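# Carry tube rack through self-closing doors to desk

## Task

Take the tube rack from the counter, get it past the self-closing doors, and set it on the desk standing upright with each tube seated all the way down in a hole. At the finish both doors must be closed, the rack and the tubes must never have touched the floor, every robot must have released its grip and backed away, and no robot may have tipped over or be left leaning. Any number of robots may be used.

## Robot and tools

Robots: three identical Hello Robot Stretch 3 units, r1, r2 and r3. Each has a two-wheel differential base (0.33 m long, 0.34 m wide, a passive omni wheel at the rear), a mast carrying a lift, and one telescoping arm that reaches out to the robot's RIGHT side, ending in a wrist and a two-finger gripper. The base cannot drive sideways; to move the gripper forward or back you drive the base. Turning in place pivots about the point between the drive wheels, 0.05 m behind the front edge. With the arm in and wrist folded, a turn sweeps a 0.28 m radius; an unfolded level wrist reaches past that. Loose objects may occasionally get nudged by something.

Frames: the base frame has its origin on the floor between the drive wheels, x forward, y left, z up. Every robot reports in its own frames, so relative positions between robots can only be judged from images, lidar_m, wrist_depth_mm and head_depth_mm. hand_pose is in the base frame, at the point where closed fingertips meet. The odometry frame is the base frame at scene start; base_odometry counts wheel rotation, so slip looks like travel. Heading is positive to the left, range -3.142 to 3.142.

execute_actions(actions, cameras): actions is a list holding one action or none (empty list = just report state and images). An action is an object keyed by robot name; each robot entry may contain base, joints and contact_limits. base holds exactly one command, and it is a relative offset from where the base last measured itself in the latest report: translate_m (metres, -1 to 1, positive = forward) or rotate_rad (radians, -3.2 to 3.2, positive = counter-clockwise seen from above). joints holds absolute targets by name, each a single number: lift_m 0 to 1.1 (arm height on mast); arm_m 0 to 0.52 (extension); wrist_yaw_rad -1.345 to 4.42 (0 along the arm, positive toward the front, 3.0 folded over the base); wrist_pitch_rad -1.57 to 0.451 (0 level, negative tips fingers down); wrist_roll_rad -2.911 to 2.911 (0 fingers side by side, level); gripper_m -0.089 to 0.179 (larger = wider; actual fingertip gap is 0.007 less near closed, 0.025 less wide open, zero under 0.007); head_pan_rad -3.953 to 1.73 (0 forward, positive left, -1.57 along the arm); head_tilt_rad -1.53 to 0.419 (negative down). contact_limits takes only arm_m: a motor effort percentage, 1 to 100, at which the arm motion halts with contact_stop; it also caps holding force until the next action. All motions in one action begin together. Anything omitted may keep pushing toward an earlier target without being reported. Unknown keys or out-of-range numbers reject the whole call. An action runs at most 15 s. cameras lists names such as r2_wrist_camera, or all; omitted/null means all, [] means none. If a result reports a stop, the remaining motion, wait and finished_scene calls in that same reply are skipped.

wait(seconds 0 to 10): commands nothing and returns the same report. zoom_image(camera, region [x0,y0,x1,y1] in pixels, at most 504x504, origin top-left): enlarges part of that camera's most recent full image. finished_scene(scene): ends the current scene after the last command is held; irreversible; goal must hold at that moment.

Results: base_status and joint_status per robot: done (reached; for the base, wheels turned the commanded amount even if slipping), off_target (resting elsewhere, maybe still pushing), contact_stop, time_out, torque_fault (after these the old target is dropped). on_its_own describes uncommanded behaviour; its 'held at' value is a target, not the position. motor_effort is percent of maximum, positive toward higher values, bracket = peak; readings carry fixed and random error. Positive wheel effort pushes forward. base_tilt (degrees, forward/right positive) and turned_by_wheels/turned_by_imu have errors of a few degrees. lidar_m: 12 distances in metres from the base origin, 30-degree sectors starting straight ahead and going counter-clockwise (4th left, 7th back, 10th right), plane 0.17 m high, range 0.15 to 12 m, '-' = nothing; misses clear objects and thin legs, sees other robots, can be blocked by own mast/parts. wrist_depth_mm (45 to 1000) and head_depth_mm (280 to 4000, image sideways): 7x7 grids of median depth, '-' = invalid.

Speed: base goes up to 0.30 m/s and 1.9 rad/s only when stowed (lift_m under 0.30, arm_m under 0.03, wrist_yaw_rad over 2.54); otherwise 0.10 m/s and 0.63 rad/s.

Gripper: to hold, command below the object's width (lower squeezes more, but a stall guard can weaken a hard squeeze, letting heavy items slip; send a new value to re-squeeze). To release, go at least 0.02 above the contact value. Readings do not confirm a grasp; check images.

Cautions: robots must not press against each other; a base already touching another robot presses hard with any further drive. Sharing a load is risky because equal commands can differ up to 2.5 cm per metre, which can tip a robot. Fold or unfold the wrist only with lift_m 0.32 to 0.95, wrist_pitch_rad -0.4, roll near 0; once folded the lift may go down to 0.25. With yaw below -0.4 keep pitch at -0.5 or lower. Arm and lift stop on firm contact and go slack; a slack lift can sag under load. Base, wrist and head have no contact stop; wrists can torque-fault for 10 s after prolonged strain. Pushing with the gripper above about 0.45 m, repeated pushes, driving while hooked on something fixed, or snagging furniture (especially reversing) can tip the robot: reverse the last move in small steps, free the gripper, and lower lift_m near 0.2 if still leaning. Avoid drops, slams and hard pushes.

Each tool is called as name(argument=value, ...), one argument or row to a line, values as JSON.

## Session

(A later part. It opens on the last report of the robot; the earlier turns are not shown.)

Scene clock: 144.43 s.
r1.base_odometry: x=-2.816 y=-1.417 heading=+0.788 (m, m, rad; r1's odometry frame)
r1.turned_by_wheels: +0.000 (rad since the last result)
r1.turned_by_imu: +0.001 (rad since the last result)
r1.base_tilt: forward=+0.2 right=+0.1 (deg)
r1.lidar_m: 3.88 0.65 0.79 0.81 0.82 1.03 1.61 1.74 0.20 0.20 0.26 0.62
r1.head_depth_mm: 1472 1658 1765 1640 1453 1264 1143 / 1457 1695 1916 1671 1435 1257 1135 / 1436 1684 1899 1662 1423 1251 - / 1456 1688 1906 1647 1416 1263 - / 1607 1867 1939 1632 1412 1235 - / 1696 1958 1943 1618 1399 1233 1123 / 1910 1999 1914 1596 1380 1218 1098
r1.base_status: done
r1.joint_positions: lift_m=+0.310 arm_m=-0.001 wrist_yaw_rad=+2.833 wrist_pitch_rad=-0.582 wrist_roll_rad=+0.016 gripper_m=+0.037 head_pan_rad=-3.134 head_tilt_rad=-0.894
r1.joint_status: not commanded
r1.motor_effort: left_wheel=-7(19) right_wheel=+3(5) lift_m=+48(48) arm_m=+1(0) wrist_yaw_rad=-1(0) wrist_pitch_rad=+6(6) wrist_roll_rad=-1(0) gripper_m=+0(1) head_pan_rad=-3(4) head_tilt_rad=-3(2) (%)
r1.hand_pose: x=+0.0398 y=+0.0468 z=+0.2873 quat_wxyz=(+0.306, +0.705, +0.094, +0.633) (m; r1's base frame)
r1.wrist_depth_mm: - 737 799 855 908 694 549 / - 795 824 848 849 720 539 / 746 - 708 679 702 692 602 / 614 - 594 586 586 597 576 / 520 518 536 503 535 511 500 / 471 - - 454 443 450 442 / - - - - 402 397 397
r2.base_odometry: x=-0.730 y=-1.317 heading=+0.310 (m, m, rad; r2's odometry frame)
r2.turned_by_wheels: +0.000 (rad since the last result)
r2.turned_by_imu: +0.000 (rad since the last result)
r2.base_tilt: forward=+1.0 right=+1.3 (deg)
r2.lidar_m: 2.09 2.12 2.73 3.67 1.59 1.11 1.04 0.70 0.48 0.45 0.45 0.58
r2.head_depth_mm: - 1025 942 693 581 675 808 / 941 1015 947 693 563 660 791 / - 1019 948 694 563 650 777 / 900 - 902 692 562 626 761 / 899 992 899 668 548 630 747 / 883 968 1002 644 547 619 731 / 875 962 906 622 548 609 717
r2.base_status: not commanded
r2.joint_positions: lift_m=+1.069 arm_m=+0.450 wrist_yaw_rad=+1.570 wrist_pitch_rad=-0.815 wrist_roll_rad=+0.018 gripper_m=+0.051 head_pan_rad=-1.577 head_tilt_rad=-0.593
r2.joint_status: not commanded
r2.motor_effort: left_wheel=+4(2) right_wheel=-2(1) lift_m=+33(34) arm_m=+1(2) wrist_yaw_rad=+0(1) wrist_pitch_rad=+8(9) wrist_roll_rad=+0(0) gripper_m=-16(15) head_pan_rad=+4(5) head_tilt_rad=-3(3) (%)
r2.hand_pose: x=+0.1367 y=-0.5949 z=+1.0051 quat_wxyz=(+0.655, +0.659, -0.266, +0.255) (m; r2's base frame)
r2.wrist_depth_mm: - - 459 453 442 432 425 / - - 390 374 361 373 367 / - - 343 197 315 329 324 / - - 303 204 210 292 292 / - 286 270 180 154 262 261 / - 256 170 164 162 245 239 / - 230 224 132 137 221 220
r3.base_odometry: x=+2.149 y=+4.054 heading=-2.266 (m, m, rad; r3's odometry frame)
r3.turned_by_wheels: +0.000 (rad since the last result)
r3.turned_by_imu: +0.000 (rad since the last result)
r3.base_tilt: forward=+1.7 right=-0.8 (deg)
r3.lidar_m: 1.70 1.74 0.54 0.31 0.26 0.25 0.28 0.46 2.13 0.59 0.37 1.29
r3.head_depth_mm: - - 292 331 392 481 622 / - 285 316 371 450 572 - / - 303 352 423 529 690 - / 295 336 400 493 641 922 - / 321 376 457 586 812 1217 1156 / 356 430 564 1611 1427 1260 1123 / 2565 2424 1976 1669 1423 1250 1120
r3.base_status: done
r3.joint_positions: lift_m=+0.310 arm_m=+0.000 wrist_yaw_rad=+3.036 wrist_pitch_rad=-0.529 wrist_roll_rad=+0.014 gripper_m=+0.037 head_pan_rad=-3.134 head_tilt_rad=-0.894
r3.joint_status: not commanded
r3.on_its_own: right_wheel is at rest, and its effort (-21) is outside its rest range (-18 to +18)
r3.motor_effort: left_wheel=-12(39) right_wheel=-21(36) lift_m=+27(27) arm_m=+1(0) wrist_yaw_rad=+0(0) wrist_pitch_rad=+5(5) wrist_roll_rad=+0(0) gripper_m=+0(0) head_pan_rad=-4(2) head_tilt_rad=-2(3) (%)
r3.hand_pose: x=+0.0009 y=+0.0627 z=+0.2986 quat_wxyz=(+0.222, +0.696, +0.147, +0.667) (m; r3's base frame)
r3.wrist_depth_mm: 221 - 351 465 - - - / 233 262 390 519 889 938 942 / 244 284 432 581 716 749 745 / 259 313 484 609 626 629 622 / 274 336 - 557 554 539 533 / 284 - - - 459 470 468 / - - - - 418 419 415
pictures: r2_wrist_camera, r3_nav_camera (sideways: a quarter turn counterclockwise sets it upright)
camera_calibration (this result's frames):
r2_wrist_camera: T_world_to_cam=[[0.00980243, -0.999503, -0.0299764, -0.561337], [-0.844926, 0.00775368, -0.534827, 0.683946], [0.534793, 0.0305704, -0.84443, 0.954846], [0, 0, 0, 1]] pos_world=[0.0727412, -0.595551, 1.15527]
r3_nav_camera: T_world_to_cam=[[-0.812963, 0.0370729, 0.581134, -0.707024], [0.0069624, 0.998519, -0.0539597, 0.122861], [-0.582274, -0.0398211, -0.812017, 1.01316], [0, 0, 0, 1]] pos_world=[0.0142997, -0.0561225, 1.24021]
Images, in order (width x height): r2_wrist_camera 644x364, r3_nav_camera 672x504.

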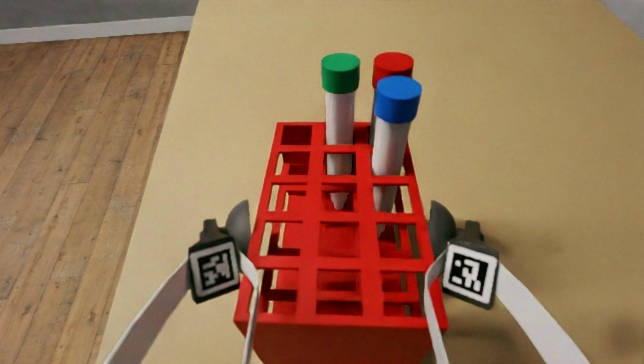

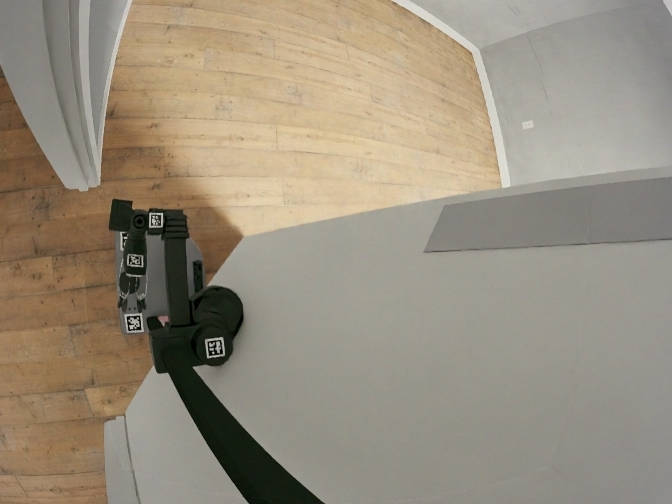

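execute_actions(
  actions=[
    {"r1":{"base":{"rotate_rad":1.3}},"r2":{"joints":{"lift_m":1.033}},"r3":{"base":{"translate_m":-0.3}}},
  ],
  cameras=[],
)

execute_actions(
  actions=[
    {"r1":{"base":{"translate_m":-0.24}},"r2":{"joints":{"gripper_m":0.15}},"r3":{"base":{"translate_m":-0.25}}},
  ],
  cameras=[],
)

execute_actions(
  actions=[
    {"r2":{"base":{"translate_m":0.018}},"r3":{"base":{"rotate_rad":-1.3}}},
  ],
  cameras=[],
)

execute_actions(
  actions=[
    {"r2":{"joints":{"gripper_m":0.045}},"r3":{"base":{"translate_m":-0.22}}},
  ],
  cameras=["r1_nav_camera","r3_nav_camera"],
)

execute_actions(
  actions=[
    {"r2":{"joints":{"lift_m":1.07}}},
  ],
  cameras=["r2_head_camera","r2_wrist_camera"],
)

Scene clock: 158.97 s.
r1.base_odometry: x=-2.816 y=-1.417 heading=+2.088 (m, m, rad; r1's odometry frame)
r1.turned_by_wheels: +1.300 (rad since the last result)
r1.turned_by_imu: +1.283 (rad since the last result)
r1.base_tilt: forward=+0.1 right=+0.2 (deg)
r1.lidar_m: 0.82 0.81 0.87 1.31 1.61 1.63 0.28 0.29 0.43 3.80 0.65 0.66
r1.head_depth_mm: 1399 1662 1928 1693 1448 1267 1143 / - 1633 1873 1671 1435 1255 1135 / - - 302 379 1374 1254 - / - - 303 372 488 666 - / - - 307 379 500 729 - / - - 312 389 513 758 1095 / - - 318 397 526 786 1083
r1.base_status: done
r1.joint_positions: lift_m=+0.310 arm_m=-0.001 wrist_yaw_rad=+2.833 wrist_pitch_rad=-0.583 wrist_roll_rad=+0.016 gripper_m=+0.037 head_pan_rad=-3.135 head_tilt_rad=-0.894
r1.joint_status: not commanded
r1.motor_effort: left_wheel=-18(29) right_wheel=-2(23) lift_m=+48(48) arm_m=+0(0) wrist_yaw_rad=+0(0) wrist_pitch_rad=+6(5) wrist_roll_rad=-1(1) gripper_m=+0(0) head_pan_rad=-3(3) head_tilt_rad=-2(3) (%)
r1.hand_pose: x=+0.0398 y=+0.0468 z=+0.2873 quat_wxyz=(+0.306, +0.705, +0.094, +0.633) (m; r1's base frame)
r1.wrist_depth_mm: - - - - 945 769 643 / 876 869 870 863 864 763 665 / 723 - 722 695 687 681 659 / 598 - 607 590 591 591 582 / 522 527 534 507 532 504 505 / 477 - - 464 439 448 446 / - - - - 405 398 401
r2.base_odometry: x=-0.730 y=-1.317 heading=+0.310 (m, m, rad; r2's odometry frame)
r2.turned_by_wheels: +0.000 (rad since the last result)
r2.turned_by_imu: +0.000 (rad since the last result)
r2.base_tilt: forward=+1.1 right=+1.4 (deg)
r2.lidar_m: 2.09 2.13 2.72 3.67 1.53 1.12 1.04 0.70 0.48 0.45 0.45 0.58
r2.head_depth_mm: 903 - 950 692 579 674 810 / 900 1017 946 694 563 661 793 / 889 1033 949 693 564 651 777 / 890 970 859 694 563 628 764 / 893 969 1000 668 547 629 746 / 887 973 948 637 547 619 731 / 880 963 950 633 547 608 719
r2.base_status: not commanded
r2.joint_positions: lift_m=+1.033 arm_m=+0.450 wrist_yaw_rad=+1.570 wrist_pitch_rad=-0.816 wrist_roll_rad=+0.018 gripper_m=+0.051 head_pan_rad=-1.577 head_tilt_rad=-0.593
r2.joint_status: all done
r2.motor_effort: left_wheel=+3(3) right_wheel=-1(1) lift_m=+15(29) arm_m=+3(4) wrist_yaw_rad=+0(1) wrist_pitch_rad=+9(9) wrist_roll_rad=+0(0) gripper_m=-16(15) head_pan_rad=+5(3) head_tilt_rad=-3(3) (%)
r2.hand_pose: x=+0.1367 y=-0.5949 z=+0.9691 quat_wxyz=(+0.655, +0.659, -0.266, +0.255) (m; r2's base frame)
r2.wrist_depth_mm: - - 391 387 376 371 364 / - - 335 311 173 319 314 / - 313 292 183 184 281 274 / - 268 259 198 199 250 246 / - 235 185 182 180 227 224 / - 214 187 169 166 208 202 / - 195 190 158 163 189 187
r3.base_odometry: x=+2.341 y=+4.285 heading=-2.265 (m, m, rad; r3's odometry frame)
r3.turned_by_wheels: +0.000 (rad since the last result)
r3.turned_by_imu: +0.000 (rad since the last result)
r3.base_tilt: forward=+1.7 right=-0.7 (deg)
r3.lidar_m: 1.96 1.71 0.33 0.24 0.23 0.24 0.33 2.80 2.14 2.02 0.63 0.55
r3.head_depth_mm: - 298 326 364 415 479 554 / 2408 2194 390 439 512 614 - / 2482 2418 1963 1650 1375 850 - / 2472 2436 1969 1648 1428 1262 - / 2436 2412 1954 1653 1429 1261 1153 / 2450 2412 1957 1654 1423 1258 1132 / 2447 2405 1963 1651 1431 1263 1124
r3.base_status: done
r3.joint_positions: lift_m=+0.310 arm_m=+0.000 wrist_yaw_rad=+3.036 wrist_pitch_rad=-0.529 wrist_roll_rad=+0.014 gripper_m=+0.037 head_pan_rad=-3.134 head_tilt_rad=-0.894
r3.joint_status: not commanded
r3.motor_effort: left_wheel=-3(21) right_wheel=-12(31) lift_m=+26(26) arm_m=+1(1) wrist_yaw_rad=+1(0) wrist_pitch_rad=+5(5) wrist_roll_rad=+0(0) gripper_m=+1(0) head_pan_rad=-3(3) head_tilt_rad=-2(2) (%)
r3.hand_pose: x=+0.0009 y=+0.0627 z=+0.2986 quat_wxyz=(+0.222, +0.696, +0.147, +0.667) (m; r3's base frame)
r3.wrist_depth_mm: 201 - 270 315 392 523 - / 216 235 297 349 456 645 945 / 231 257 337 397 525 731 747 / 251 285 377 451 595 618 619 / 272 314 - 501 550 538 535 / 291 - - - 462 471 471 / - - - - 417 419 415
pictures: none
No camera images: the call's "cameras" was empty. Leave "cameras" out to get every camera's image.

Scene clock: 162.43 s.
r1.base_odometry: x=-2.698 y=-1.626 heading=+2.088 (m, m, rad; r1's odometry frame)
r1.turned_by_wheels: +0.000 (rad since the last result)
r1.turned_by_imu: +0.001 (rad since the last result)
r1.base_tilt: forward=+0.2 right=+0.1 (deg)
r1.lidar_m: 1.04 1.02 1.11 1.56 1.57 1.36 0.27 0.28 0.33 0.62 3.95 0.83
r1.head_depth_mm: 1158 1381 1721 1683 1452 1266 1140 / - 1334 1604 1674 1435 1255 1130 / - - 318 422 1390 1255 - / - - 309 383 507 718 - / - - 304 372 488 702 - / - - 301 363 469 667 984 / - - 297 352 453 632 994
r1.base_status: done
r1.joint_positions: lift_m=+0.310 arm_m=-0.001 wrist_yaw_rad=+2.833 wrist_pitch_rad=-0.583 wrist_roll_rad=+0.016 gripper_m=+0.037 head_pan_rad=-3.135 head_tilt_rad=-0.894
r1.joint_status: not commanded
r1.motor_effort: left_wheel=-10(27) right_wheel=-4(9) lift_m=+48(48) arm_m=+0(1) wrist_yaw_rad=+0(1) wrist_pitch_rad=+6(6) wrist_roll_rad=-1(1) gripper_m=+0(1) head_pan_rad=-3(3) head_tilt_rad=-3(2) (%)
r1.hand_pose: x=+0.0398 y=+0.0468 z=+0.2873 quat_wxyz=(+0.306, +0.705, +0.094, +0.633) (m; r1's base frame)
r1.wrist_depth_mm: - - - - - 966 764 / 852 869 858 854 836 827 791 / 723 - 706 692 696 688 693 / 607 - 609 600 585 582 592 / 514 525 536 515 528 502 503 / 473 - - 455 444 443 450 / - - - - 406 401 403
r2.base_odometry: x=-0.730 y=-1.317 heading=+0.310 (m, m, rad; r2's odometry frame)
r2.turned_by_wheels: +0.000 (rad since the last result)
r2.turned_by_imu: +0.000 (rad since the last result)
r2.base_tilt: forward=+1.1 right=+1.3 (deg)
r2.lidar_m: 2.09 2.12 2.72 1.47 1.46 1.11 1.04 0.70 0.48 0.45 0.45 0.58
r2.head_depth_mm: 907 - 942 691 580 675 810 / 898 1019 949 694 562 662 797 / 884 1033 946 693 563 651 776 / 897 967 858 693 563 629 761 / 896 966 998 667 546 629 747 / 885 971 950 637 547 621 729 / 873 962 950 636 548 609 718
r2.base_status: not commanded
r2.joint_positions: lift_m=+1.033 arm_m=+0.450 wrist_yaw_rad=+1.570 wrist_pitch_rad=-0.814 wrist_roll_rad=+0.018 gripper_m=+0.150 head_pan_rad=-1.577 head_tilt_rad=-0.593
r2.joint_status: all done
r2.motor_effort: left_wheel=+3(3) right_wheel=-1(1) lift_m=+15(15) arm_m=+2(3) wrist_yaw_rad=+0(1) wrist_pitch_rad=+7(8) wrist_roll_rad=+0(0) gripper_m=+0(96) head_pan_rad=+4(3) head_tilt_rad=-3(3) (%)
r2.hand_pose: x=+0.1371 y=-0.5949 z=+0.9694 quat_wxyz=(+0.655, +0.659, -0.267, +0.255) (m; r2's base frame)
r2.wrist_depth_mm: - - 392 387 378 367 369 / - - 334 311 305 320 314 / - 311 290 186 186 281 277 / - 269 258 199 197 249 248 / - 239 229 183 218 229 224 / - - 209 170 168 203 204 / - 194 192 155 183 188 187
r3.base_odometry: x=+2.501 y=+4.477 heading=-2.265 (m, m, rad; r3's odometry frame)
r3.turned_by_wheels: +0.000 (rad since the last result)
r3.turned_by_imu: +0.000 (rad since the last result)
r3.base_tilt: forward=+1.7 right=-0.7 (deg)
r3.lidar_m: 2.13 0.56 0.27 0.22 0.22 2.64 2.50 2.54 2.16 2.03 1.01 0.76
r3.head_depth_mm: 2261 2404 1966 1647 1426 1254 587 / 2252 2402 1955 1643 1423 1250 - / 2232 2396 1979 1658 1423 1264 - / 2253 2397 1969 1649 1427 1256 - / 2226 2439 1945 1644 1421 1254 1157 / 2218 2417 1985 1654 1424 1259 1125 / 2240 2418 1965 1661 1429 1254 1120
r3.base_status: done
r3.joint_positions: lift_m=+0.310 arm_m=+0.000 wrist_yaw_rad=+3.036 wrist_pitch_rad=-0.529 wrist_roll_rad=+0.014 gripper_m=+0.037 head_pan_rad=-3.134 head_tilt_rad=-0.894
r3.joint_status: not commanded
r3.motor_effort: left_wheel=+2(11) right_wheel=-8(19) lift_m=+26(27) arm_m=+1(1) wrist_yaw_rad=+0(0) wrist_pitch_rad=+5(5) wrist_roll_rad=+0(0) gripper_m=+0(0) head_pan_rad=-3(4) head_tilt_rad=-2(2) (%)
r3.hand_pose: x=+0.0009 y=+0.0627 z=+0.2986 quat_wxyz=(+0.222, +0.696, +0.147, +0.667) (m; r3's base frame)
r3.wrist_depth_mm: 195 - 246 276 324 389 493 / 214 224 275 309 368 457 598 / 727 249 307 350 425 548 715 / 626 279 345 397 502 606 620 / 535 337 - 444 543 540 537 / 482 - - - 460 469 466 / - - - - 422 417 419
pictures: none
No camera images: the call's "cameras" was empty. Leave "cameras" out to get every camera's image.

Scene clock: 165.43 s.
r1.base_odometry: x=-2.698 y=-1.626 heading=+2.088 (m, m, rad; r1's odometry frame)
r1.turned_by_wheels: +0.000 (rad since the last result)
r1.turned_by_imu: +0.001 (rad since the last result)
r1.base_tilt: forward=+0.2 right=+0.1 (deg)
r1.lidar_m: 1.04 1.03 1.11 1.56 1.57 1.36 0.27 0.27 0.33 0.62 3.97 0.83
r1.head_depth_mm: 1149 1385 1699 1675 1441 1271 1149 / - 1331 1599 1678 1435 1253 1130 / - - 318 422 1397 1251 - / - - 308 383 506 718 - / - - 303 372 489 704 - / - - 301 363 471 666 987 / - - 297 353 453 632 993
r1.base_status: not commanded
r1.joint_positions: lift_m=+0.310 arm_m=-0.001 wrist_yaw_rad=+2.833 wrist_pitch_rad=-0.583 wrist_roll_rad=+0.016 gripper_m=+0.037 head_pan_rad=-3.135 head_tilt_rad=-0.894
r1.joint_status: not commanded
r1.motor_effort: left_wheel=-10(10) right_wheel=-4(4) lift_m=+48(48) arm_m=+1(1) wrist_yaw_rad=+0(0) wrist_pitch_rad=+6(5) wrist_roll_rad=-1(1) gripper_m=+0(0) head_pan_rad=-3(3) head_tilt_rad=-3(3) (%)
r1.hand_pose: x=+0.0398 y=+0.0468 z=+0.2873 quat_wxyz=(+0.306, +0.705, +0.094, +0.633) (m; r1's base frame)
r1.wrist_depth_mm: - - - - - 931 784 / 893 876 859 849 834 862 806 / 715 - 732 705 707 676 684 / 611 - 580 608 588 585 568 / 521 515 535 513 526 506 501 / 474 - - 453 443 446 438 / - - - - 404 409 400
r2.base_odometry: x=-0.713 y=-1.312 heading=+0.310 (m, m, rad; r2's odometry frame)
r2.turned_by_wheels: +0.000 (rad since the last result)
r2.turned_by_imu: +0.000 (rad since the last result)
r2.base_tilt: forward=+1.0 right=+1.4 (deg)
r2.lidar_m: 2.08 2.11 2.70 1.42 1.41 1.13 1.06 0.70 0.48 0.44 0.45 0.58
r2.head_depth_mm: 904 - 947 692 565 671 805 / 900 1014 947 692 563 660 786 / 889 1029 947 691 563 644 778 / 894 965 860 694 552 640 763 / 894 963 1006 668 547 626 744 / 885 967 945 641 546 614 731 / 878 965 954 641 546 606 716
r2.base_status: done
r2.joint_positions: lift_m=+1.033 arm_m=+0.450 wrist_yaw_rad=+1.570 wrist_pitch_rad=-0.814 wrist_roll_rad=+0.018 gripper_m=+0.150 head_pan_rad=-1.577 head_tilt_rad=-0.593
r2.joint_status: not commanded
r2.motor_effort: left_wheel=+3(6) right_wheel=-2(5) lift_m=+16(16) arm_m=+3(2) wrist_yaw_rad=-1(1) wrist_pitch_rad=+7(7) wrist_roll_rad=+0(0) gripper_m=-1(0) head_pan_rad=+5(4) head_tilt_rad=-2(3) (%)
r2.hand_pose: x=+0.1371 y=-0.5949 z=+0.9694 quat_wxyz=(+0.655, +0.659, -0.267, +0.255) (m; r2's base frame)
r2.wrist_depth_mm: - - 394 385 377 375 366 / - - 333 316 315 318 315 / - 312 292 186 126 282 279 / - 267 259 171 169 253 247 / - 240 233 151 185 227 224 / - - 209 172 171 203 204 / - 195 191 160 157 188 187
r3.base_odometry: x=+2.501 y=+4.477 heading=+2.718 (m, m, rad; r3's odometry frame)
r3.turned_by_wheels: -1.300 (rad since the last result)
r3.turned_by_imu: -1.276 (rad since the last result)
r3.base_tilt: forward=+1.7 right=-0.8 (deg)
r3.lidar_m: 1.48 0.78 0.76 2.13 0.41 0.29 0.28 0.29 2.50 2.49 2.45 2.05
r3.head_depth_mm: - - 303 372 481 685 1070 / - - 303 373 482 686 - / - - 304 373 483 668 - / - - 303 372 485 692 - / - - 303 372 488 693 1117 / - - 304 373 533 1257 1133 / - - 306 1589 1430 1258 1125
r3.base_status: done
r3.joint_positions: lift_m=+0.310 arm_m=+0.000 wrist_yaw_rad=+3.036 wrist_pitch_rad=-0.529 wrist_roll_rad=+0.014 gripper_m=+0.037 head_pan_rad=-3.134 head_tilt_rad=-0.894
r3.joint_status: not commanded
r3.on_its_own: right_wheel is at rest, and its effort (-19) is outside its rest range (-18 to +18)
r3.motor_effort: left_wheel=-1(16) right_wheel=-19(24) lift_m=+27(26) arm_m=+1(1) wrist_yaw_rad=+1(0) wrist_pitch_rad=+5(5) wrist_roll_rad=+0(0) gripper_m=+0(0) head_pan_rad=-4(4) head_tilt_rad=-2(2) (%)
r3.hand_pose: x=+0.0009 y=+0.0627 z=+0.2986 quat_wxyz=(+0.222, +0.696, +0.147, +0.667) (m; r3's base frame)
r3.wrist_depth_mm: 418 - - - - - 635 / 408 558 949 935 925 835 715 / 397 578 752 756 757 748 731 / 388 588 629 628 625 629 618 / 377 526 - 560 549 532 537 / 359 - - - 458 470 470 / - - - - 423 417 418
pictures: none
No camera images: the call's "cameras" was empty. Leave "cameras" out to get every camera's image.

Scene clock: 168.67 s.
r1.base_odometry: x=-2.698 y=-1.626 heading=+2.088 (m, m, rad; r1's odometry frame)
r1.turned_by_wheels: +0.000 (rad since the last result)
r1.turned_by_imu: +0.001 (rad since the last result)
r1.base_tilt: forward=+0.1 right=+0.1 (deg)
r1.lidar_m: 1.04 1.03 1.11 1.56 1.58 1.35 0.27 0.28 0.33 0.62 3.97 0.84
r1.head_depth_mm: 1159 1382 1702 1681 1450 1268 1144 / - 1328 1600 1678 1440 1258 1133 / - - 318 422 1399 1251 - / - - 309 383 509 716 - / - - 303 372 488 703 - / - - 301 363 469 666 984 / - - 297 352 453 634 998
r1.base_status: not commanded
r1.joint_positions: lift_m=+0.310 arm_m=-0.001 wrist_yaw_rad=+2.833 wrist_pitch_rad=-0.583 wrist_roll_rad=+0.016 gripper_m=+0.037 head_pan_rad=-3.135 head_tilt_rad=-0.894
r1.joint_status: not commanded
r1.motor_effort: left_wheel=-9(9) right_wheel=-4(4) lift_m=+48(48) arm_m=+0(1) wrist_yaw_rad=-1(2) wrist_pitch_rad=+6(6) wrist_roll_rad=+0(1) gripper_m=+0(0) head_pan_rad=-3(3) head_tilt_rad=-3(2) (%)
r1.hand_pose: x=+0.0398 y=+0.0468 z=+0.2873 quat_wxyz=(+0.306, +0.705, +0.094, +0.633) (m; r1's base frame)
r1.wrist_depth_mm: - - - - - 960 802 / 849 859 875 837 836 837 789 / 717 - 705 710 687 697 689 / 603 - 588 595 585 585 581 / 528 530 537 510 526 504 503 / 474 - - 457 441 449 445 / - - - - 403 395 402
r2.base_odometry: x=-0.713 y=-1.312 heading=+0.310 (m, m, rad; r2's odometry frame)
r2.turned_by_wheels: +0.000 (rad since the last result)
r2.turned_by_imu: +0.000 (rad since the last result)
r2.base_tilt: forward=+1.1 right=+1.3 (deg)
r2.lidar_m: 2.08 2.11 2.70 3.66 1.16 1.13 1.06 0.70 0.47 0.44 0.45 0.58
r2.head_depth_mm: 908 - 948 692 565 671 807 / 896 1018 944 693 562 658 788 / 886 1033 949 694 564 642 774 / 895 972 859 694 550 639 762 / 897 962 978 668 547 628 741 / 882 968 951 637 547 616 728 / 876 962 951 637 547 606 717
r2.base_status: not commanded
r2.joint_positions: lift_m=+1.033 arm_m=+0.450 wrist_yaw_rad=+1.570 wrist_pitch_rad=-0.814 wrist_roll_rad=+0.018 gripper_m=+0.046 head_pan_rad=-1.577 head_tilt_rad=-0.593
r2.joint_status: all done
r2.motor_effort: left_wheel=+2(4) right_wheel=-1(1) lift_m=+15(15) arm_m=+2(3) wrist_yaw_rad=-1(1) wrist_pitch_rad=+7(8) wrist_roll_rad=+0(0) gripper_m=-17(100) head_pan_rad=+4(4) head_tilt_rad=-3(3) (%)
r2.hand_pose: x=+0.1371 y=-0.5949 z=+0.9694 quat_wxyz=(+0.655, +0.659, -0.267, +0.255) (m; r2's base frame)
r2.wrist_depth_mm: - - 391 384 378 371 365 / - - 336 315 314 317 314 / - 310 291 184 126 280 277 / - 269 258 170 169 250 247 / - 236 208 148 174 225 223 / - 215 173 170 167 208 203 / - 195 188 155 153 188 187
r3.base_odometry: x=+2.702 y=+4.386 heading=+2.718 (m, m, rad; r3's odometry frame)
r3.turned_by_wheels: +0.000 (rad since the last result)
r3.turned_by_imu: -0.001 (rad since the last result)
r3.base_tilt: forward=+1.7 right=-0.8 (deg)
r3.lidar_m: 1.59 0.93 2.18 0.55 0.32 0.27 0.27 0.32 2.46 2.45 2.70 2.27
r3.head_depth_mm: - - 291 336 418 554 811 / - - 296 352 444 602 - / - - 305 370 474 639 - / - - 316 389 508 723 - / - 290 331 411 546 1187 1153 / - 296 349 1556 1433 1259 1129 / - 2197 1961 1658 1430 1268 1119
r3.base_status: done
r3.joint_positions: lift_m=+0.310 arm_m=+0.000 wrist_yaw_rad=+3.036 wrist_pitch_rad=-0.529 wrist_roll_rad=+0.014 gripper_m=+0.037 head_pan_rad=-3.134 head_tilt_rad=-0.894
r3.joint_status: not commanded
r3.motor_effort: left_wheel=-2(12) right_wheel=-10(28) lift_m=+26(26) arm_m=+0(1) wrist_yaw_rad=+0(1) wrist_pitch_rad=+5(5) wrist_roll_rad=+0(0) gripper_m=+0(0) head_pan_rad=-4(3) head_tilt_rad=-2(2) (%)
r3.hand_pose: x=+0.0009 y=+0.0627 z=+0.2986 quat_wxyz=(+0.222, +0.696, +0.147, +0.667) (m; r3's base frame)
r3.wrist_depth_mm: 296 - 720 - - - - / 301 363 807 933 953 931 819 / 303 388 750 739 750 749 755 / 310 419 625 628 616 626 621 / 316 429 - 562 556 536 537 / 309 - - - 458 467 473 / - - - - 418 417 417
pictures: r1_nav_camera (sideways: a quarter turn counterclockwise sets it upright), r3_nav_camera (sideways: a quarter turn counterclockwise sets it upright)
camera_calibration (this result's frames):
r1_nav_camera: T_world_to_cam=[[-0.800748, -0.0444815, 0.597348, -0.732051], [-0.0616071, 0.998066, -0.0082636, 0.0660133], [-0.595825, -0.043418, -0.80194, 1.00533], [0, 0, 0, 1]] pos_world=[0.0168798, -0.054799, 1.24405]
r3_nav_camera: T_world_to_cam=[[-0.81296, 0.0370772, 0.581137, -0.707028], [0.00696744, 0.998519, -0.0539597, 0.122861], [-0.582277, -0.0398181, -0.812015, 1.01316], [0, 0, 0, 1]] pos_world=[0.0142992, -0.0561225, 1.24021]
Images, in order (width x height): r1_nav_camera 672x504, r3_nav_camera 672x504.

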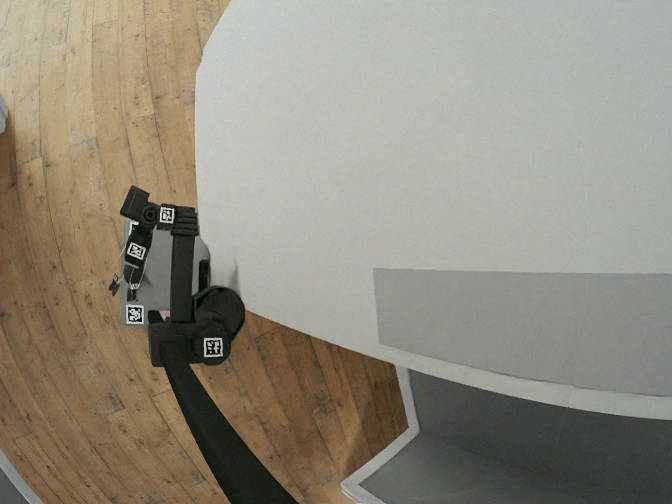

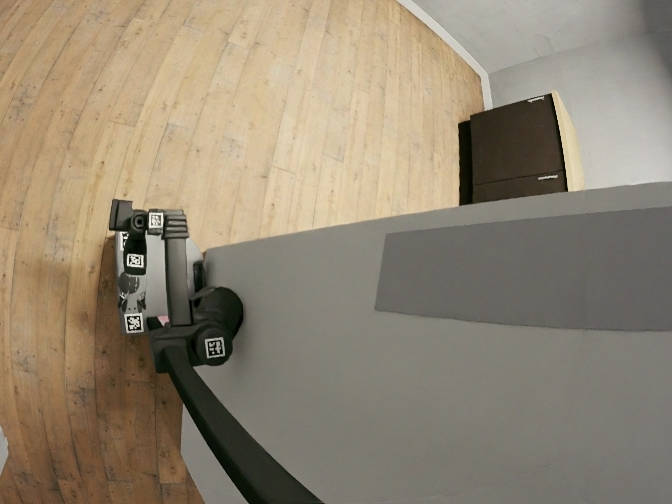

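Scene clock: 169.80 s.
r1.base_odometry: x=-2.698 y=-1.626 heading=+2.088 (m, m, rad; r1's odometry frame)
r1.turned_by_wheels: +0.000 (rad since the last result)
r1.turned_by_imu: +0.000 (rad since the last result)
r1.base_tilt: forward=+0.2 right=+0.2 (deg)
r1.lidar_m: 1.04 1.03 1.11 1.57 1.57 1.36 0.27 0.27 0.33 0.62 3.95 0.83
r1.head_depth_mm: 1157 1378 1704 1679 1445 1273 1139 / - 1331 1594 1686 1438 1254 1135 / - - 319 422 1394 1255 - / - - 308 383 509 718 - / - - 304 371 488 704 - / - - 301 363 470 666 986 / - - 297 352 453 633 992
r1.base_status: not commanded
r1.joint_positions: lift_m=+0.310 arm_m=-0.001 wrist_yaw_rad=+2.833 wrist_pitch_rad=-0.583 wrist_roll_rad=+0.016 gripper_m=+0.037 head_pan_rad=-3.135 head_tilt_rad=-0.894
r1.joint_status: not commanded
r1.motor_effort: left_wheel=-10(9) right_wheel=-4(4) lift_m=+48(48) arm_m=+0(1) wrist_yaw_rad=-1(0) wrist_pitch_rad=+5(6) wrist_roll_rad=-1(1) gripper_m=-1(0) head_pan_rad=-3(3) head_tilt_rad=-2(3) (%)
r1.hand_pose: x=+0.0398 y=+0.0468 z=+0.2873 quat_wxyz=(+0.306, +0.705, +0.094, +0.633) (m; r1's base frame)
r1.wrist_depth_mm: - - - - - 958 808 / 873 856 863 849 866 854 802 / 725 - 715 699 692 713 674 / 620 - 601 594 584 576 575 / 527 511 530 520 524 504 515 / 475 - - 450 444 453 444 / - - - - 407 405 405
r2.base_odometry: x=-0.713 y=-1.312 heading=+0.310 (m, m, rad; r2's odometry frame)
r2.turned_by_wheels: +0.000 (rad since the last result)
r2.turned_by_imu: +0.000 (rad since the last result)
r2.base_tilt: forward=+1.1 right=+1.3 (deg)
r2.lidar_m: 2.07 2.11 2.70 3.67 1.16 1.13 1.06 0.70 0.48 0.44 0.45 0.58
r2.head_depth_mm: - 1028 947 692 564 672 806 / 938 1009 943 692 563 658 791 / - 1019 946 692 562 645 772 / 895 - 901 694 552 639 762 / 894 989 880 668 546 627 747 / 886 967 1000 643 547 616 730 / 879 958 623 634 547 608 715
r2.base_status: not commanded
r2.joint_positions: lift_m=+1.069 arm_m=+0.450 wrist_yaw_rad=+1.570 wrist_pitch_rad=-0.815 wrist_roll_rad=+0.018 gripper_m=+0.046 head_pan_rad=-1.577 head_tilt_rad=-0.593
r2.joint_status: all done
r2.motor_effort: left_wheel=+3(3) right_wheel=-1(1) lift_m=+33(35) arm_m=+3(2) wrist_yaw_rad=-1(1) wrist_pitch_rad=+8(8) wrist_roll_rad=+0(0) gripper_m=-17(17) head_pan_rad=+4(4) head_tilt_rad=-3(4) (%)
r2.hand_pose: x=+0.1368 y=-0.5949 z=+1.0052 quat_wxyz=(+0.655, +0.659, -0.266, +0.255) (m; r2's base frame)
r2.wrist_depth_mm: - - 457 448 442 436 429 / - - 391 369 368 377 368 / - - 340 185 128 328 325 / - - 303 171 170 292 287 / - 285 228 149 175 264 260 / - 257 173 170 167 242 236 / - 229 220 155 179 221 218
r3.base_odometry: x=+2.702 y=+4.386 heading=+2.718 (m, m, rad; r3's odometry frame)
r3.turned_by_wheels: +0.000 (rad since the last result)
r3.turned_by_imu: +0.000 (rad since the last result)
r3.base_tilt: forward=+1.6 right=-0.8 (deg)
r3.lidar_m: 1.59 0.92 2.18 0.55 0.32 0.27 0.27 0.32 2.46 2.46 2.71 2.27
r3.head_depth_mm: - - 291 335 419 556 810 / - - 296 352 444 604 - / - - 304 370 474 639 - / - - 316 389 507 724 - / - 290 330 411 546 1191 1153 / - 296 348 1555 1420 1258 1131 / - 2199 1963 1657 1431 1254 1127
r3.base_status: not commanded
r3.joint_positions: lift_m=+0.310 arm_m=+0.000 wrist_yaw_rad=+3.036 wrist_pitch_rad=-0.529 wrist_roll_rad=+0.014 gripper_m=+0.037 head_pan_rad=-3.134 head_tilt_rad=-0.894
r3.joint_status: not commanded
r3.motor_effort: left_wheel=-2(2) right_wheel=-10(10) lift_m=+26(27) arm_m=+0(1) wrist_yaw_rad=+1(0) wrist_pitch_rad=+5(6) wrist_roll_rad=+0(0) gripper_m=+0(0) head_pan_rad=-4(3) head_tilt_rad=-2(2) (%)
r3.hand_pose: x=+0.0009 y=+0.0627 z=+0.2986 quat_wxyz=(+0.222, +0.696, +0.147, +0.667) (m; r3's base frame)
r3.wrist_depth_mm: 295 - 714 - - - - / 302 362 794 932 927 926 818 / 306 388 753 754 751 746 748 / 311 420 629 625 623 624 618 / 315 424 - 557 556 536 535 / 306 - - - 461 466 462 / - - - - 416 419 419
pictures: r2_head_camera (sideways: a quarter turn clockwise sets it upright), r2_wrist_camera
camera_calibration (this result's frames):
r2_head_camera: T_world_to_cam=[[0.0294551, 0.54328, -0.839035, 1.11265], [0.999032, -0.0434352, 0.00694744, -0.0151645], [-0.0326693, -0.838427, -0.544033, 0.662189], [0, 0, 0, 1]] pos_world=[0.00400969, -0.0499441, 1.29391]
r2_wrist_camera: T_world_to_cam=[[0.00981157, -0.999503, -0.0299732, -0.561344], [-0.844761, 0.00775369, -0.535087, 0.684264], [0.535053, 0.0305703, -0.844265, 0.954653], [0, 0, 0, 1]] pos_world=[0.0727575, -0.595554, 1.1553]
Images, in order (width x height): r2_head_camera 896x504, r2_wrist_camera 644x364.

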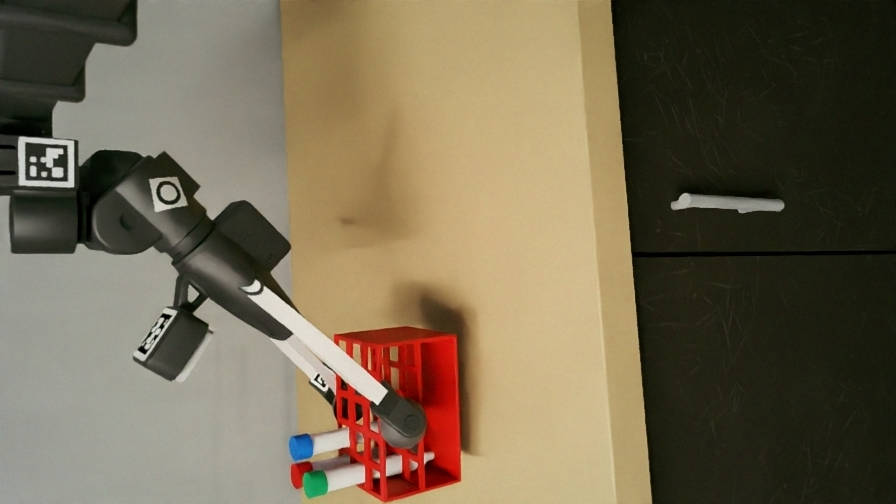

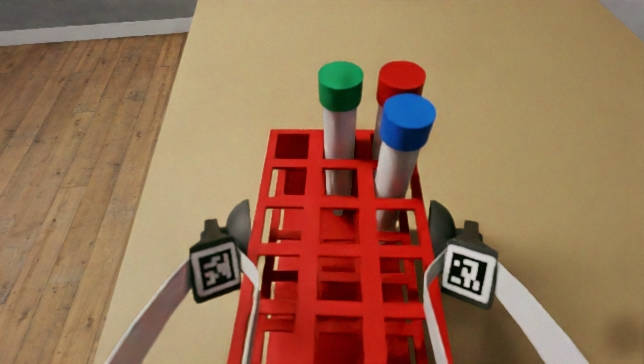

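execute_actions(
  actions=[
    {"r1":{"base":{"translate_m":-0.05}},"r2":{"base":{"rotate_rad":1.55},"joints":{"arm_m":0,"wrist_yaw_rad":2.2,"head_pan_rad":0.5,"head_tilt_rad":-0.9}},"r3":{"base":{"translate_m":-0.07}}},
  ],
  cameras=["r2_wrist_camera"],
)

execute_actions(
  actions=[
    {"r2":{"base":{"translate_m":1.0},"joints":{"lift_m":0.7}}},
  ],
  cameras=["r2_wrist_camera","r2_nav_camera"],
)

Scene clock: 184.70 s.
r1.base_odometry: x=-2.673 y=-1.669 heading=+2.088 (m, m, rad; r1's odometry frame)
r1.turned_by_wheels: +0.000 (rad since the last result)
r1.turned_by_imu: +0.002 (rad since the last result)
r1.base_tilt: forward=+0.2 right=+0.1 (deg)
r1.lidar_m: 1.09 1.07 1.16 1.56 1.54 1.30 0.27 0.27 0.32 0.56 3.98 0.88
r1.head_depth_mm: 1105 1325 1631 1689 1450 1266 1144 / 1082 1264 1541 1673 1431 1261 1130 / - 287 329 1571 1422 1245 - / - - 313 389 517 756 - / - - 305 374 489 705 - / - - 299 359 464 656 965 / - - 296 348 444 613 952
r1.base_status: done
r1.joint_positions: lift_m=+0.310 arm_m=-0.001 wrist_yaw_rad=+2.833 wrist_pitch_rad=-0.583 wrist_roll_rad=+0.016 gripper_m=+0.037 head_pan_rad=-3.135 head_tilt_rad=-0.894
r1.joint_status: not commanded
r1.motor_effort: left_wheel=-10(18) right_wheel=-3(11) lift_m=+48(49) arm_m=+0(1) wrist_yaw_rad=+1(0) wrist_pitch_rad=+5(5) wrist_roll_rad=+0(1) gripper_m=-1(1) head_pan_rad=-3(4) head_tilt_rad=-2(3) (%)
r1.hand_pose: x=+0.0398 y=+0.0468 z=+0.2873 quat_wxyz=(+0.306, +0.705, +0.094, +0.633) (m; r1's base frame)
r1.wrist_depth_mm: - - - - - 952 815 / 876 868 881 832 824 870 819 / 735 - 697 705 697 695 680 / 620 - 586 600 607 581 574 / 525 521 540 513 521 506 507 / 477 - - 459 447 451 452 / - - - - 406 407 402
r2.base_odometry: x=-0.713 y=-1.312 heading=+1.860 (m, m, rad; r2's odometry frame)
r2.turned_by_wheels: +1.550 (rad since the last result)
r2.turned_by_imu: +1.569 (rad since the last result)
r2.base_tilt: forward=+1.1 right=+1.3 (deg)
r2.lidar_m: 3.68 1.15 1.14 1.06 0.71 0.48 0.44 0.45 0.57 2.07 2.11 2.68
r2.head_depth_mm: 3057 2399 1968 1659 1466 1319 - / 1058 1282 1834 1683 1451 1291 293 / 1094 1254 1479 1627 1452 1286 1155 / 1149 1315 1550 1665 1457 1301 1161 / 1198 1409 1675 1672 1449 1293 1157 / 1268 1487 1800 1668 1456 1280 1163 / 1341 1595 1812 1670 1452 1283 1163
r2.base_status: done
r2.joint_positions: lift_m=+1.069 arm_m=+0.003 wrist_yaw_rad=+2.199 wrist_pitch_rad=-0.816 wrist_roll_rad=+0.018 gripper_m=+0.046 head_pan_rad=+0.493 head_tilt_rad=-0.889
r2.joint_status: all done
joint sent to its limit — the command would take r2.arm_m past its lower limit, so that joint was sent only as far as its limit.
r2.motor_effort: left_wheel=-2(6) right_wheel=+4(7) lift_m=+33(33) arm_m=-4(6) wrist_yaw_rad=+1(4) wrist_pitch_rad=+9(9) wrist_roll_rad=+0(0) gripper_m=-17(18) head_pan_rad=+5(59) head_tilt_rad=-5(26) (%)
r2.hand_pose: x=+0.1066 y=-0.0552 z=+1.0050 quat_wxyz=(+0.545, +0.709, -0.049, +0.445) (m; r2's base frame)
r2.wrist_depth_mm: 940 - - - - - - / 984 - - - - - - / - - - 185 135 - - / - - - 171 167 - - / - - - 149 176 - - / - - 173 170 168 - - / - - - 155 178 - -
r3.base_odometry: x=+2.713 y=+4.381 heading=+2.719 (m, m, rad; r3's odometry frame)
r3.turned_by_wheels: +0.001 (rad since the last result)
r3.turned_by_imu: +0.005 (rad since the last result)
r3.base_tilt: forward=+1.6 right=-0.8 (deg)
r3.lidar_m: 1.58 0.93 2.17 0.53 0.31 0.27 0.27 0.32 2.45 2.45 2.71 2.27
r3.head_depth_mm: - - 291 334 417 552 802 / - - 296 352 444 601 - / - - 305 371 474 642 - / - - 317 390 510 718 - / - 289 333 414 551 1191 1154 / - 297 353 1589 1429 1259 1129 / 1966 2204 1968 1661 1427 1258 1116
r3.base_status: translate_m time_out (by the wheels' count: -0.0126 of -0.0700)
r3.joint_positions: lift_m=+0.310 arm_m=+0.000 wrist_yaw_rad=+3.035 wrist_pitch_rad=-0.529 wrist_roll_rad=+0.014 gripper_m=+0.037 head_pan_rad=-3.136 head_tilt_rad=-0.894
r3.joint_status: not commanded
r3.motor_effort: left_wheel=-5(100) right_wheel=-8(100) lift_m=+26(27) arm_m=+1(1) wrist_yaw_rad=+0(1) wrist_pitch_rad=+5(5) wrist_roll_rad=+0(0) gripper_m=+0(0) head_pan_rad=-3(4) head_tilt_rad=-2(3) (%)
r3.hand_pose: x=+0.0009 y=+0.0627 z=+0.2987 quat_wxyz=(+0.222, +0.696, +0.147, +0.667) (m; r3's base frame)
r3.wrist_depth_mm: 292 - 685 - - - - / 297 355 761 950 939 939 819 / 303 384 740 741 757 742 739 / 306 412 631 625 629 619 625 / 314 423 - 561 554 536 536 / 307 - - - 459 470 468 / - - - - 420 419 415
pictures: r2_wrist_camera
camera_calibration (this result's frames):
r2_wrist_camera: T_world_to_cam=[[0.595301, -0.802944, -0.0299757, -0.0731465], [-0.688456, -0.490474, -0.534288, 0.609529], [0.414301, 0.338699, -0.844771, 0.984569], [0, 0, 0, 1]] pos_world=[0.0552701, -0.0932474, 1.15521]
Images, in order (width x height): r2_wrist_camera 644x364.

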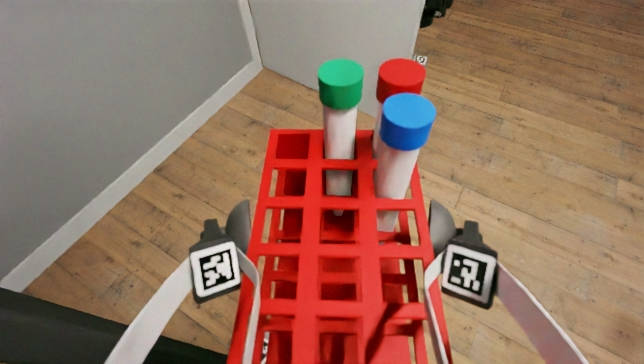

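not run: a stop came earlier in this reply.

execute_actions(
  actions=[
    {"r2":{"base":{"rotate_rad":-0.1}},"r3":{"base":{"translate_m":0.004}}},
  ],
  cameras=[],
)

execute_actions(
  actions=[
    {"r2":{"base":{"translate_m":1.0},"joints":{"lift_m":0.7}}},
  ],
  cameras=["r2_nav_camera"],
)

execute_actions(
  actions=[
    {"r2":{"base":{"translate_m":0.4},"joints":{"head_pan_rad":1.2}}},
  ],
  cameras=["r2_nav_camera"],
)

Scene clock: 193.07 s.
r1.base_odometry: x=-2.673 y=-1.669 heading=+2.088 (m, m, rad; r1's odometry frame)
r1.turned_by_wheels: +0.000 (rad since the last result)
r1.turned_by_imu: +0.001 (rad since the last result)
r1.base_tilt: forward=+0.2 right=+0.1 (deg)
r1.lidar_m: 1.09 1.07 1.16 1.56 1.54 1.30 0.27 0.27 0.32 0.55 3.99 0.88
r1.head_depth_mm: 1110 1316 1633 1687 1448 1260 1146 / 1083 1266 1532 1683 1439 1256 1136 / - 287 329 1584 1418 1253 - / - - 313 389 517 757 - / - - 305 374 490 705 - / - - 299 359 465 656 967 / - - 296 347 443 613 952
r1.base_status: not commanded
r1.joint_positions: lift_m=+0.310 arm_m=-0.001 wrist_yaw_rad=+2.833 wrist_pitch_rad=-0.583 wrist_roll_rad=+0.016 gripper_m=+0.037 head_pan_rad=-3.135 head_tilt_rad=-0.894
r1.joint_status: not commanded
r1.motor_effort: left_wheel=-10(10) right_wheel=-3(3) lift_m=+48(48) arm_m=+1(0) wrist_yaw_rad=-1(0) wrist_pitch_rad=+5(6) wrist_roll_rad=-1(1) gripper_m=+0(0) head_pan_rad=-3(3) head_tilt_rad=-3(3) (%)
r1.hand_pose: x=+0.0398 y=+0.0468 z=+0.2873 quat_wxyz=(+0.306, +0.705, +0.094, +0.633) (m; r1's base frame)
r1.wrist_depth_mm: - - - - - 954 835 / 840 904 856 866 837 848 806 / 715 - 724 706 688 688 688 / 610 - 597 590 578 580 587 / 523 512 534 504 524 499 507 / 478 - - 452 448 454 447 / - - - - 403 398 401
r2.base_odometry: x=-0.713 y=-1.312 heading=+1.760 (m, m, rad; r2's odometry frame)
r2.turned_by_wheels: -0.100 (rad since the last result)
r2.turned_by_imu: -0.101 (rad since the last result)
r2.base_tilt: forward=+1.1 right=+1.4 (deg)
r2.lidar_m: 3.67 1.15 1.19 1.06 1.06 0.50 0.44 0.45 0.53 1.00 2.08 2.49
r2.head_depth_mm: 3035 2404 1966 1665 1456 1318 - / 3048 2379 1966 1679 1456 1286 292 / 1086 1297 1720 1663 1457 1292 1164 / 1102 1263 1501 1687 1457 1292 1152 / 1140 1325 1577 1681 1454 1286 1158 / 1192 1379 1662 1666 1458 1289 1161 / 1235 1453 1774 1674 1453 1286 1157
r2.base_status: done
r2.joint_positions: lift_m=+1.069 arm_m=+0.003 wrist_yaw_rad=+2.199 wrist_pitch_rad=-0.816 wrist_roll_rad=+0.018 gripper_m=+0.046 head_pan_rad=+0.493 head_tilt_rad=-0.889
r2.joint_status: not commanded
r2.motor_effort: left_wheel=+3(4) right_wheel=-2(2) lift_m=+33(33) arm_m=-3(3) wrist_yaw_rad=+1(2) wrist_pitch_rad=+9(9) wrist_roll_rad=+0(0) gripper_m=-17(17) head_pan_rad=+4(4) head_tilt_rad=-4(4) (%)
r2.hand_pose: x=+0.1066 y=-0.0552 z=+1.0050 quat_wxyz=(+0.545, +0.709, -0.049, +0.445) (m; r2's base frame)
r2.wrist_depth_mm: 970 - - - - - - / - - - - - - - / - - - 185 134 - - / - - - 172 167 - - / - - - 149 175 - - / - - 173 171 167 - - / - - - 155 177 - -
r3.base_odometry: x=+2.710 y=+4.383 heading=+2.719 (m, m, rad; r3's odometry frame)
r3.turned_by_wheels: +0.000 (rad since the last result)
r3.turned_by_imu: +0.001 (rad since the last result)
r3.base_tilt: forward=+1.7 right=-0.8 (deg)
r3.lidar_m: 1.57 0.93 2.17 0.54 0.31 0.27 0.27 0.32 2.46 2.45 2.71 2.26
r3.head_depth_mm: - - 291 335 418 553 808 / - - 297 352 444 600 - / - - 305 371 475 640 - / - - 317 389 509 721 - / - 291 332 413 547 1198 1152 / - 297 352 1555 1433 1249 1130 / 1974 2207 1964 1676 1438 1259 1127
r3.base_status: done
r3.joint_positions: lift_m=+0.310 arm_m=+0.000 wrist_yaw_rad=+3.035 wrist_pitch_rad=-0.529 wrist_roll_rad=+0.014 gripper_m=+0.037 head_pan_rad=-3.136 head_tilt_rad=-0.894
r3.joint_status: not commanded
r3.motor_effort: left_wheel=-3(5) right_wheel=-9(13) lift_m=+26(26) arm_m=+0(1) wrist_yaw_rad=+0(0) wrist_pitch_rad=+5(5) wrist_roll_rad=+0(0) gripper_m=+0(0) head_pan_rad=-2(2) head_tilt_rad=-3(1) (%)
r3.hand_pose: x=+0.0009 y=+0.0627 z=+0.2987 quat_wxyz=(+0.222, +0.696, +0.147, +0.667) (m; r3's base frame)
r3.wrist_depth_mm: 292 - 702 - - - - / 298 358 778 925 931 937 827 / 305 385 752 743 751 756 758 / 309 417 629 629 627 623 618 / 314 421 - 564 545 535 533 / 307 - - - 456 468 469 / - - - - 417 419 420
pictures: none
No camera images: the call's "cameras" was empty. Leave "cameras" out to get every camera's image.

Scene clock: 204.60 s.
r1.base_odometry: x=-2.673 y=-1.669 heading=+2.088 (m, m, rad; r1's odometry frame)
r1.turned_by_wheels: +0.000 (rad since the last result)
r1.turned_by_imu: +0.003 (rad since the last result)
r1.base_tilt: forward=+0.2 right=+0.2 (deg)
r1.lidar_m: 1.08 1.07 1.16 1.56 1.54 1.30 0.27 0.27 0.32 0.55 3.98 0.88
r1.head_depth_mm: 1104 1318 1640 1695 1441 1268 1145 / 1080 1266 1534 1681 1438 1252 1134 / - 287 329 1575 1419 1257 - / - - 313 389 517 756 - / - - 305 373 490 704 - / - - 299 359 465 656 964 / - - 296 347 442 613 954
r1.base_status: not commanded
r1.joint_positions: lift_m=+0.310 arm_m=-0.001 wrist_yaw_rad=+2.833 wrist_pitch_rad=-0.583 wrist_roll_rad=+0.016 gripper_m=+0.037 head_pan_rad=-3.135 head_tilt_rad=-0.894
r1.joint_status: not commanded
r1.motor_effort: left_wheel=-10(10) right_wheel=-3(3) lift_m=+48(48) arm_m=+1(0) wrist_yaw_rad=+0(0) wrist_pitch_rad=+6(5) wrist_roll_rad=-1(1) gripper_m=+0(1) head_pan_rad=-3(3) head_tilt_rad=-2(3) (%)
r1.hand_pose: x=+0.0398 y=+0.0468 z=+0.2873 quat_wxyz=(+0.306, +0.705, +0.094, +0.633) (m; r1's base frame)
r1.wrist_depth_mm: - - - - - 935 816 / 897 859 838 834 841 827 806 / 715 - 700 709 683 684 668 / 616 - 586 596 589 589 586 / 521 514 531 519 519 507 510 / 468 - - 461 443 454 449 / - - - - 405 407 395
r2.base_odometry: x=-0.901 y=-0.330 heading=+1.760 (m, m, rad; r2's odometry frame)
r2.turned_by_wheels: +0.000 (rad since the last result)
r2.turned_by_imu: +0.005 (rad since the last result)
r2.base_tilt: forward=+1.1 right=+1.3 (deg)
r2.lidar_m: 2.71 2.29 0.70 0.43 1.26 1.52 1.42 1.43 1.71 1.87 1.88 2.26
r2.head_depth_mm: 2478 2403 1974 1671 1463 1298 1158 / 2584 2399 1961 1684 1462 1294 1158 / 2629 2376 1968 1671 1460 1296 1167 / 2713 2375 1958 1663 1462 1292 1159 / 2770 2391 1980 1688 1454 1288 1160 / 2614 2357 1974 1660 1431 1226 1159 / 2179 2252 1964 1674 1001 1126 1126
r2.base_status: done
r2.joint_positions: lift_m=+0.700 arm_m=+0.003 wrist_yaw_rad=+2.199 wrist_pitch_rad=-0.816 wrist_roll_rad=+0.018 gripper_m=+0.046 head_pan_rad=+0.493 head_tilt_rad=-0.889
r2.joint_status: all done
r2.motor_effort: left_wheel=+2(6) right_wheel=-1(2) lift_m=+16(28) arm_m=-3(3) wrist_yaw_rad=+2(1) wrist_pitch_rad=+9(9) wrist_roll_rad=+0(0) gripper_m=-17(17) head_pan_rad=+4(4) head_tilt_rad=-5(4) (%)
r2.hand_pose: x=+0.1066 y=-0.0552 z=+0.6360 quat_wxyz=(+0.545, +0.709, -0.049, +0.444) (m; r2's base frame)
r2.wrist_depth_mm: 535 570 - - - - - / 610 - - - - - - / 589 895 913 184 135 - - / 993 797 881 170 166 936 965 / 890 900 518 149 175 879 850 / 830 811 172 171 167 790 778 / - - 153 154 178 708 715
r3.base_odometry: x=+2.710 y=+4.383 heading=+2.719 (m, m, rad; r3's odometry frame)
r3.turned_by_wheels: +0.000 (rad since the last result)
r3.turned_by_imu: +0.002 (rad since the last result)
r3.base_tilt: forward=+1.6 right=-0.7 (deg)
r3.lidar_m: 1.57 0.93 2.16 0.54 0.31 0.27 0.27 0.32 2.45 2.45 2.70 2.26
r3.head_depth_mm: - - 291 335 418 553 807 / - - 297 352 444 601 - / - - 305 371 474 640 - / - - 317 389 508 719 - / - 291 332 412 548 1189 1159 / - 297 352 1555 1212 1232 1131 / 1940 643 1873 931 1252 1237 1122
r3.base_status: not commanded
r3.joint_positions: lift_m=+0.310 arm_m=+0.000 wrist_yaw_rad=+3.035 wrist_pitch_rad=-0.529 wrist_roll_rad=+0.014 gripper_m=+0.037 head_pan_rad=-3.136 head_tilt_rad=-0.894
r3.joint_status: not commanded
r3.motor_effort: left_wheel=-3(3) right_wheel=-9(9) lift_m=+26(26) arm_m=+0(1) wrist_yaw_rad=+0(1) wrist_pitch_rad=+5(4) wrist_roll_rad=+0(1) gripper_m=+0(0) head_pan_rad=-3(2) head_tilt_rad=-2(2) (%)
r3.hand_pose: x=+0.0009 y=+0.0627 z=+0.2987 quat_wxyz=(+0.222, +0.696, +0.147, +0.667) (m; r3's base frame)
r3.wrist_depth_mm: 294 - 700 - - - - / 298 359 782 932 940 946 832 / 304 382 745 749 753 751 744 / 309 414 634 629 628 629 624 / 313 424 - 562 547 532 530 / 306 - - - 457 474 468 / - - - - 419 418 419
pictures: r2_nav_camera (sideways: a quarter turn counterclockwise sets it upright)
camera_calibration (this result's frames):
r2_nav_camera: T_world_to_cam=[[0.679757, 0.371994, 0.6321, -0.782445], [0.460742, -0.887135, 0.0266044, 0.0118166], [0.570655, 0.27315, -0.77443, 0.965476], [0, 0, 0, 1]] pos_world=[-0.0245246, 0.0378283, 1.24196]
Images, in order (width x height): r2_nav_camera 672x504.

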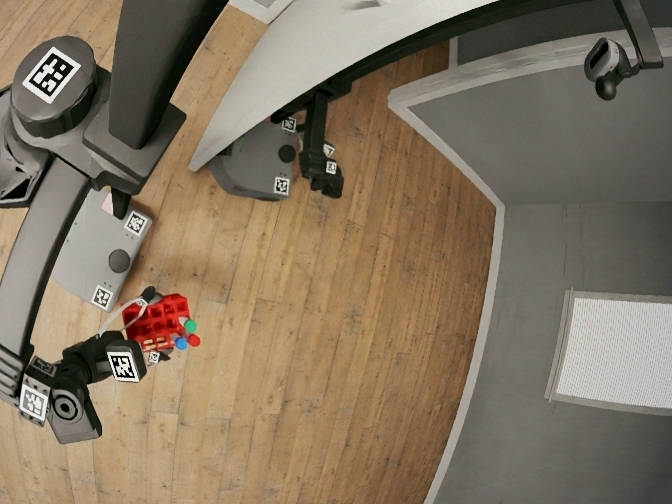

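Scene clock: 210.13 s.
r1.base_odometry: x=-2.673 y=-1.669 heading=+2.088 (m, m, rad; r1's odometry frame)
r1.turned_by_wheels: +0.000 (rad since the last result)
r1.turned_by_imu: +0.001 (rad since the last result)
r1.base_tilt: forward=+0.2 right=+0.1 (deg)
r1.lidar_m: 1.08 1.07 1.16 1.56 1.54 1.30 0.27 0.27 0.32 0.56 4.00 0.88
r1.head_depth_mm: 1106 1326 1634 1692 1445 1267 1144 / 1082 1267 1522 1672 1444 1258 1129 / - 287 329 1586 1421 1255 - / - - 313 389 517 753 - / - - 305 373 489 705 - / - - 299 359 465 656 967 / - - 296 347 443 613 952
r1.base_status: not commanded
r1.joint_positions: lift_m=+0.310 arm_m=-0.001 wrist_yaw_rad=+2.833 wrist_pitch_rad=-0.583 wrist_roll_rad=+0.016 gripper_m=+0.037 head_pan_rad=-3.135 head_tilt_rad=-0.894
r1.joint_status: not commanded
r1.motor_effort: left_wheel=-11(10) right_wheel=-3(3) lift_m=+48(48) arm_m=+1(0) wrist_yaw_rad=+0(1) wrist_pitch_rad=+5(6) wrist_roll_rad=+0(1) gripper_m=+0(1) head_pan_rad=-3(3) head_tilt_rad=-3(3) (%)
r1.hand_pose: x=+0.0398 y=+0.0468 z=+0.2873 quat_wxyz=(+0.306, +0.705, +0.094, +0.633) (m; r1's base frame)
r1.wrist_depth_mm: - - - - - 933 811 / 869 878 839 877 848 847 811 / 711 - 714 709 694 691 683 / 612 - 599 592 580 587 575 / 525 527 533 526 514 511 508 / 468 - - 448 446 444 449 / - - - - 403 399 405
r2.base_odometry: x=-0.977 y=+0.063 heading=+1.760 (m, m, rad; r2's odometry frame)
r2.turned_by_wheels: +0.000 (rad since the last result)
r2.turned_by_imu: +0.002 (rad since the last result)
r2.base_tilt: forward=+1.1 right=+1.3 (deg)
r2.lidar_m: 2.32 2.33 1.50 0.61 0.53 1.62 1.82 1.83 2.01 1.79 1.80 2.16
r2.head_depth_mm: 1844 2176 1996 1684 1456 1293 1161 / 1741 2040 1956 1684 1467 1290 1164 / 1612 1891 1978 1689 1453 1295 1162 / 1510 1748 1926 1671 1466 1283 1161 / 1435 1648 1874 1680 1450 1272 1158 / 2874 2375 1954 1669 971 1159 1158 / 2991 2394 1951 1659 943 1123 -
r2.base_status: done
r2.joint_positions: lift_m=+0.700 arm_m=+0.003 wrist_yaw_rad=+2.199 wrist_pitch_rad=-0.816 wrist_roll_rad=+0.018 gripper_m=+0.046 head_pan_rad=+1.193 head_tilt_rad=-0.889
r2.joint_status: all done
r2.motor_effort: left_wheel=+2(8) right_wheel=-1(2) lift_m=+15(15) arm_m=-3(4) wrist_yaw_rad=+1(1) wrist_pitch_rad=+9(9) wrist_roll_rad=+0(0) gripper_m=-17(18) head_pan_rad=+5(51) head_tilt_rad=-4(5) (%)
r2.hand_pose: x=+0.1066 y=-0.0552 z=+0.6360 quat_wxyz=(+0.545, +0.709, -0.049, +0.444) (m; r2's base frame)
r2.wrist_depth_mm: - - - - - - - / - - - - - - - / - - - 185 135 - - / 780 - 985 170 167 960 957 / 714 774 525 148 176 851 837 / 671 800 171 170 167 789 766 / - - 154 154 178 704 719
r3.base_odometry: x=+2.710 y=+4.383 heading=+2.719 (m, m, rad; r3's odometry frame)
r3.turned_by_wheels: +0.000 (rad since the last result)
r3.turned_by_imu: +0.001 (rad since the last result)
r3.base_tilt: forward=+1.7 right=-0.8 (deg)
r3.lidar_m: 1.57 0.93 2.17 0.54 0.31 0.27 0.27 0.32 0.49 2.45 2.71 2.27
r3.head_depth_mm: - - 291 335 417 554 806 / - - 297 352 444 600 - / - - 305 371 474 642 - / - - 316 389 509 718 - / - 291 332 413 548 1193 1159 / - 297 351 1553 1434 1248 1130 / 1981 2200 1975 1663 1437 1253 1106
r3.base_status: not commanded
r3.joint_positions: lift_m=+0.310 arm_m=+0.000 wrist_yaw_rad=+3.035 wrist_pitch_rad=-0.529 wrist_roll_rad=+0.014 gripper_m=+0.037 head_pan_rad=-3.136 head_tilt_rad=-0.894
r3.joint_status: not commanded
r3.motor_effort: left_wheel=-3(3) right_wheel=-9(10) lift_m=+26(26) arm_m=+0(1) wrist_yaw_rad=+0(0) wrist_pitch_rad=+5(5) wrist_roll_rad=+0(1) gripper_m=+0(0) head_pan_rad=-2(2) head_tilt_rad=-3(2) (%)
r3.hand_pose: x=+0.0009 y=+0.0627 z=+0.2987 quat_wxyz=(+0.222, +0.696, +0.147, +0.667) (m; r3's base frame)
r3.wrist_depth_mm: 291 - 700 - - - - / 298 359 766 934 950 930 838 / 304 383 754 748 761 757 748 / 309 411 630 615 624 621 620 / 313 421 - 563 546 535 541 / 306 - - - 460 470 470 / - - - - 416 416 419
pictures: r2_nav_camera (sideways: a quarter turn counterclockwise sets it upright)
camera_calibration (this result's frames):
r2_nav_camera: T_world_to_cam=[[0.280265, 0.722435, 0.632092, -0.779998], [0.923903, -0.381701, 0.0266045, 0.00899117], [0.26049, 0.576535, -0.774437, 0.967376], [0, 0, 0, 1]] pos_world=[-0.0416928, 0.0092032, 1.24196]
Images, in order (width x height): r2_nav_camera 672x504.

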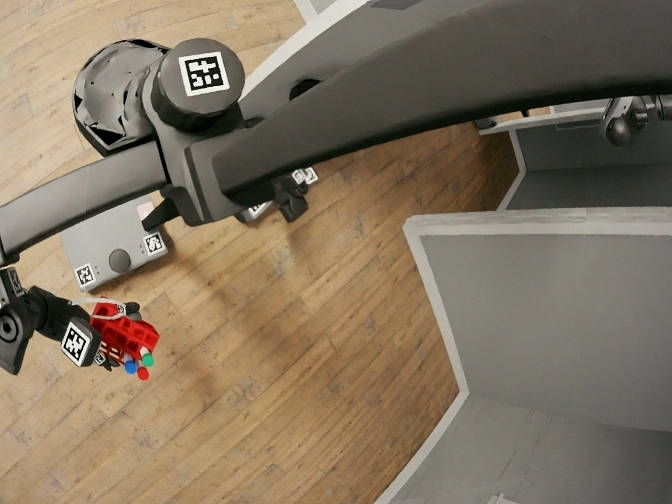

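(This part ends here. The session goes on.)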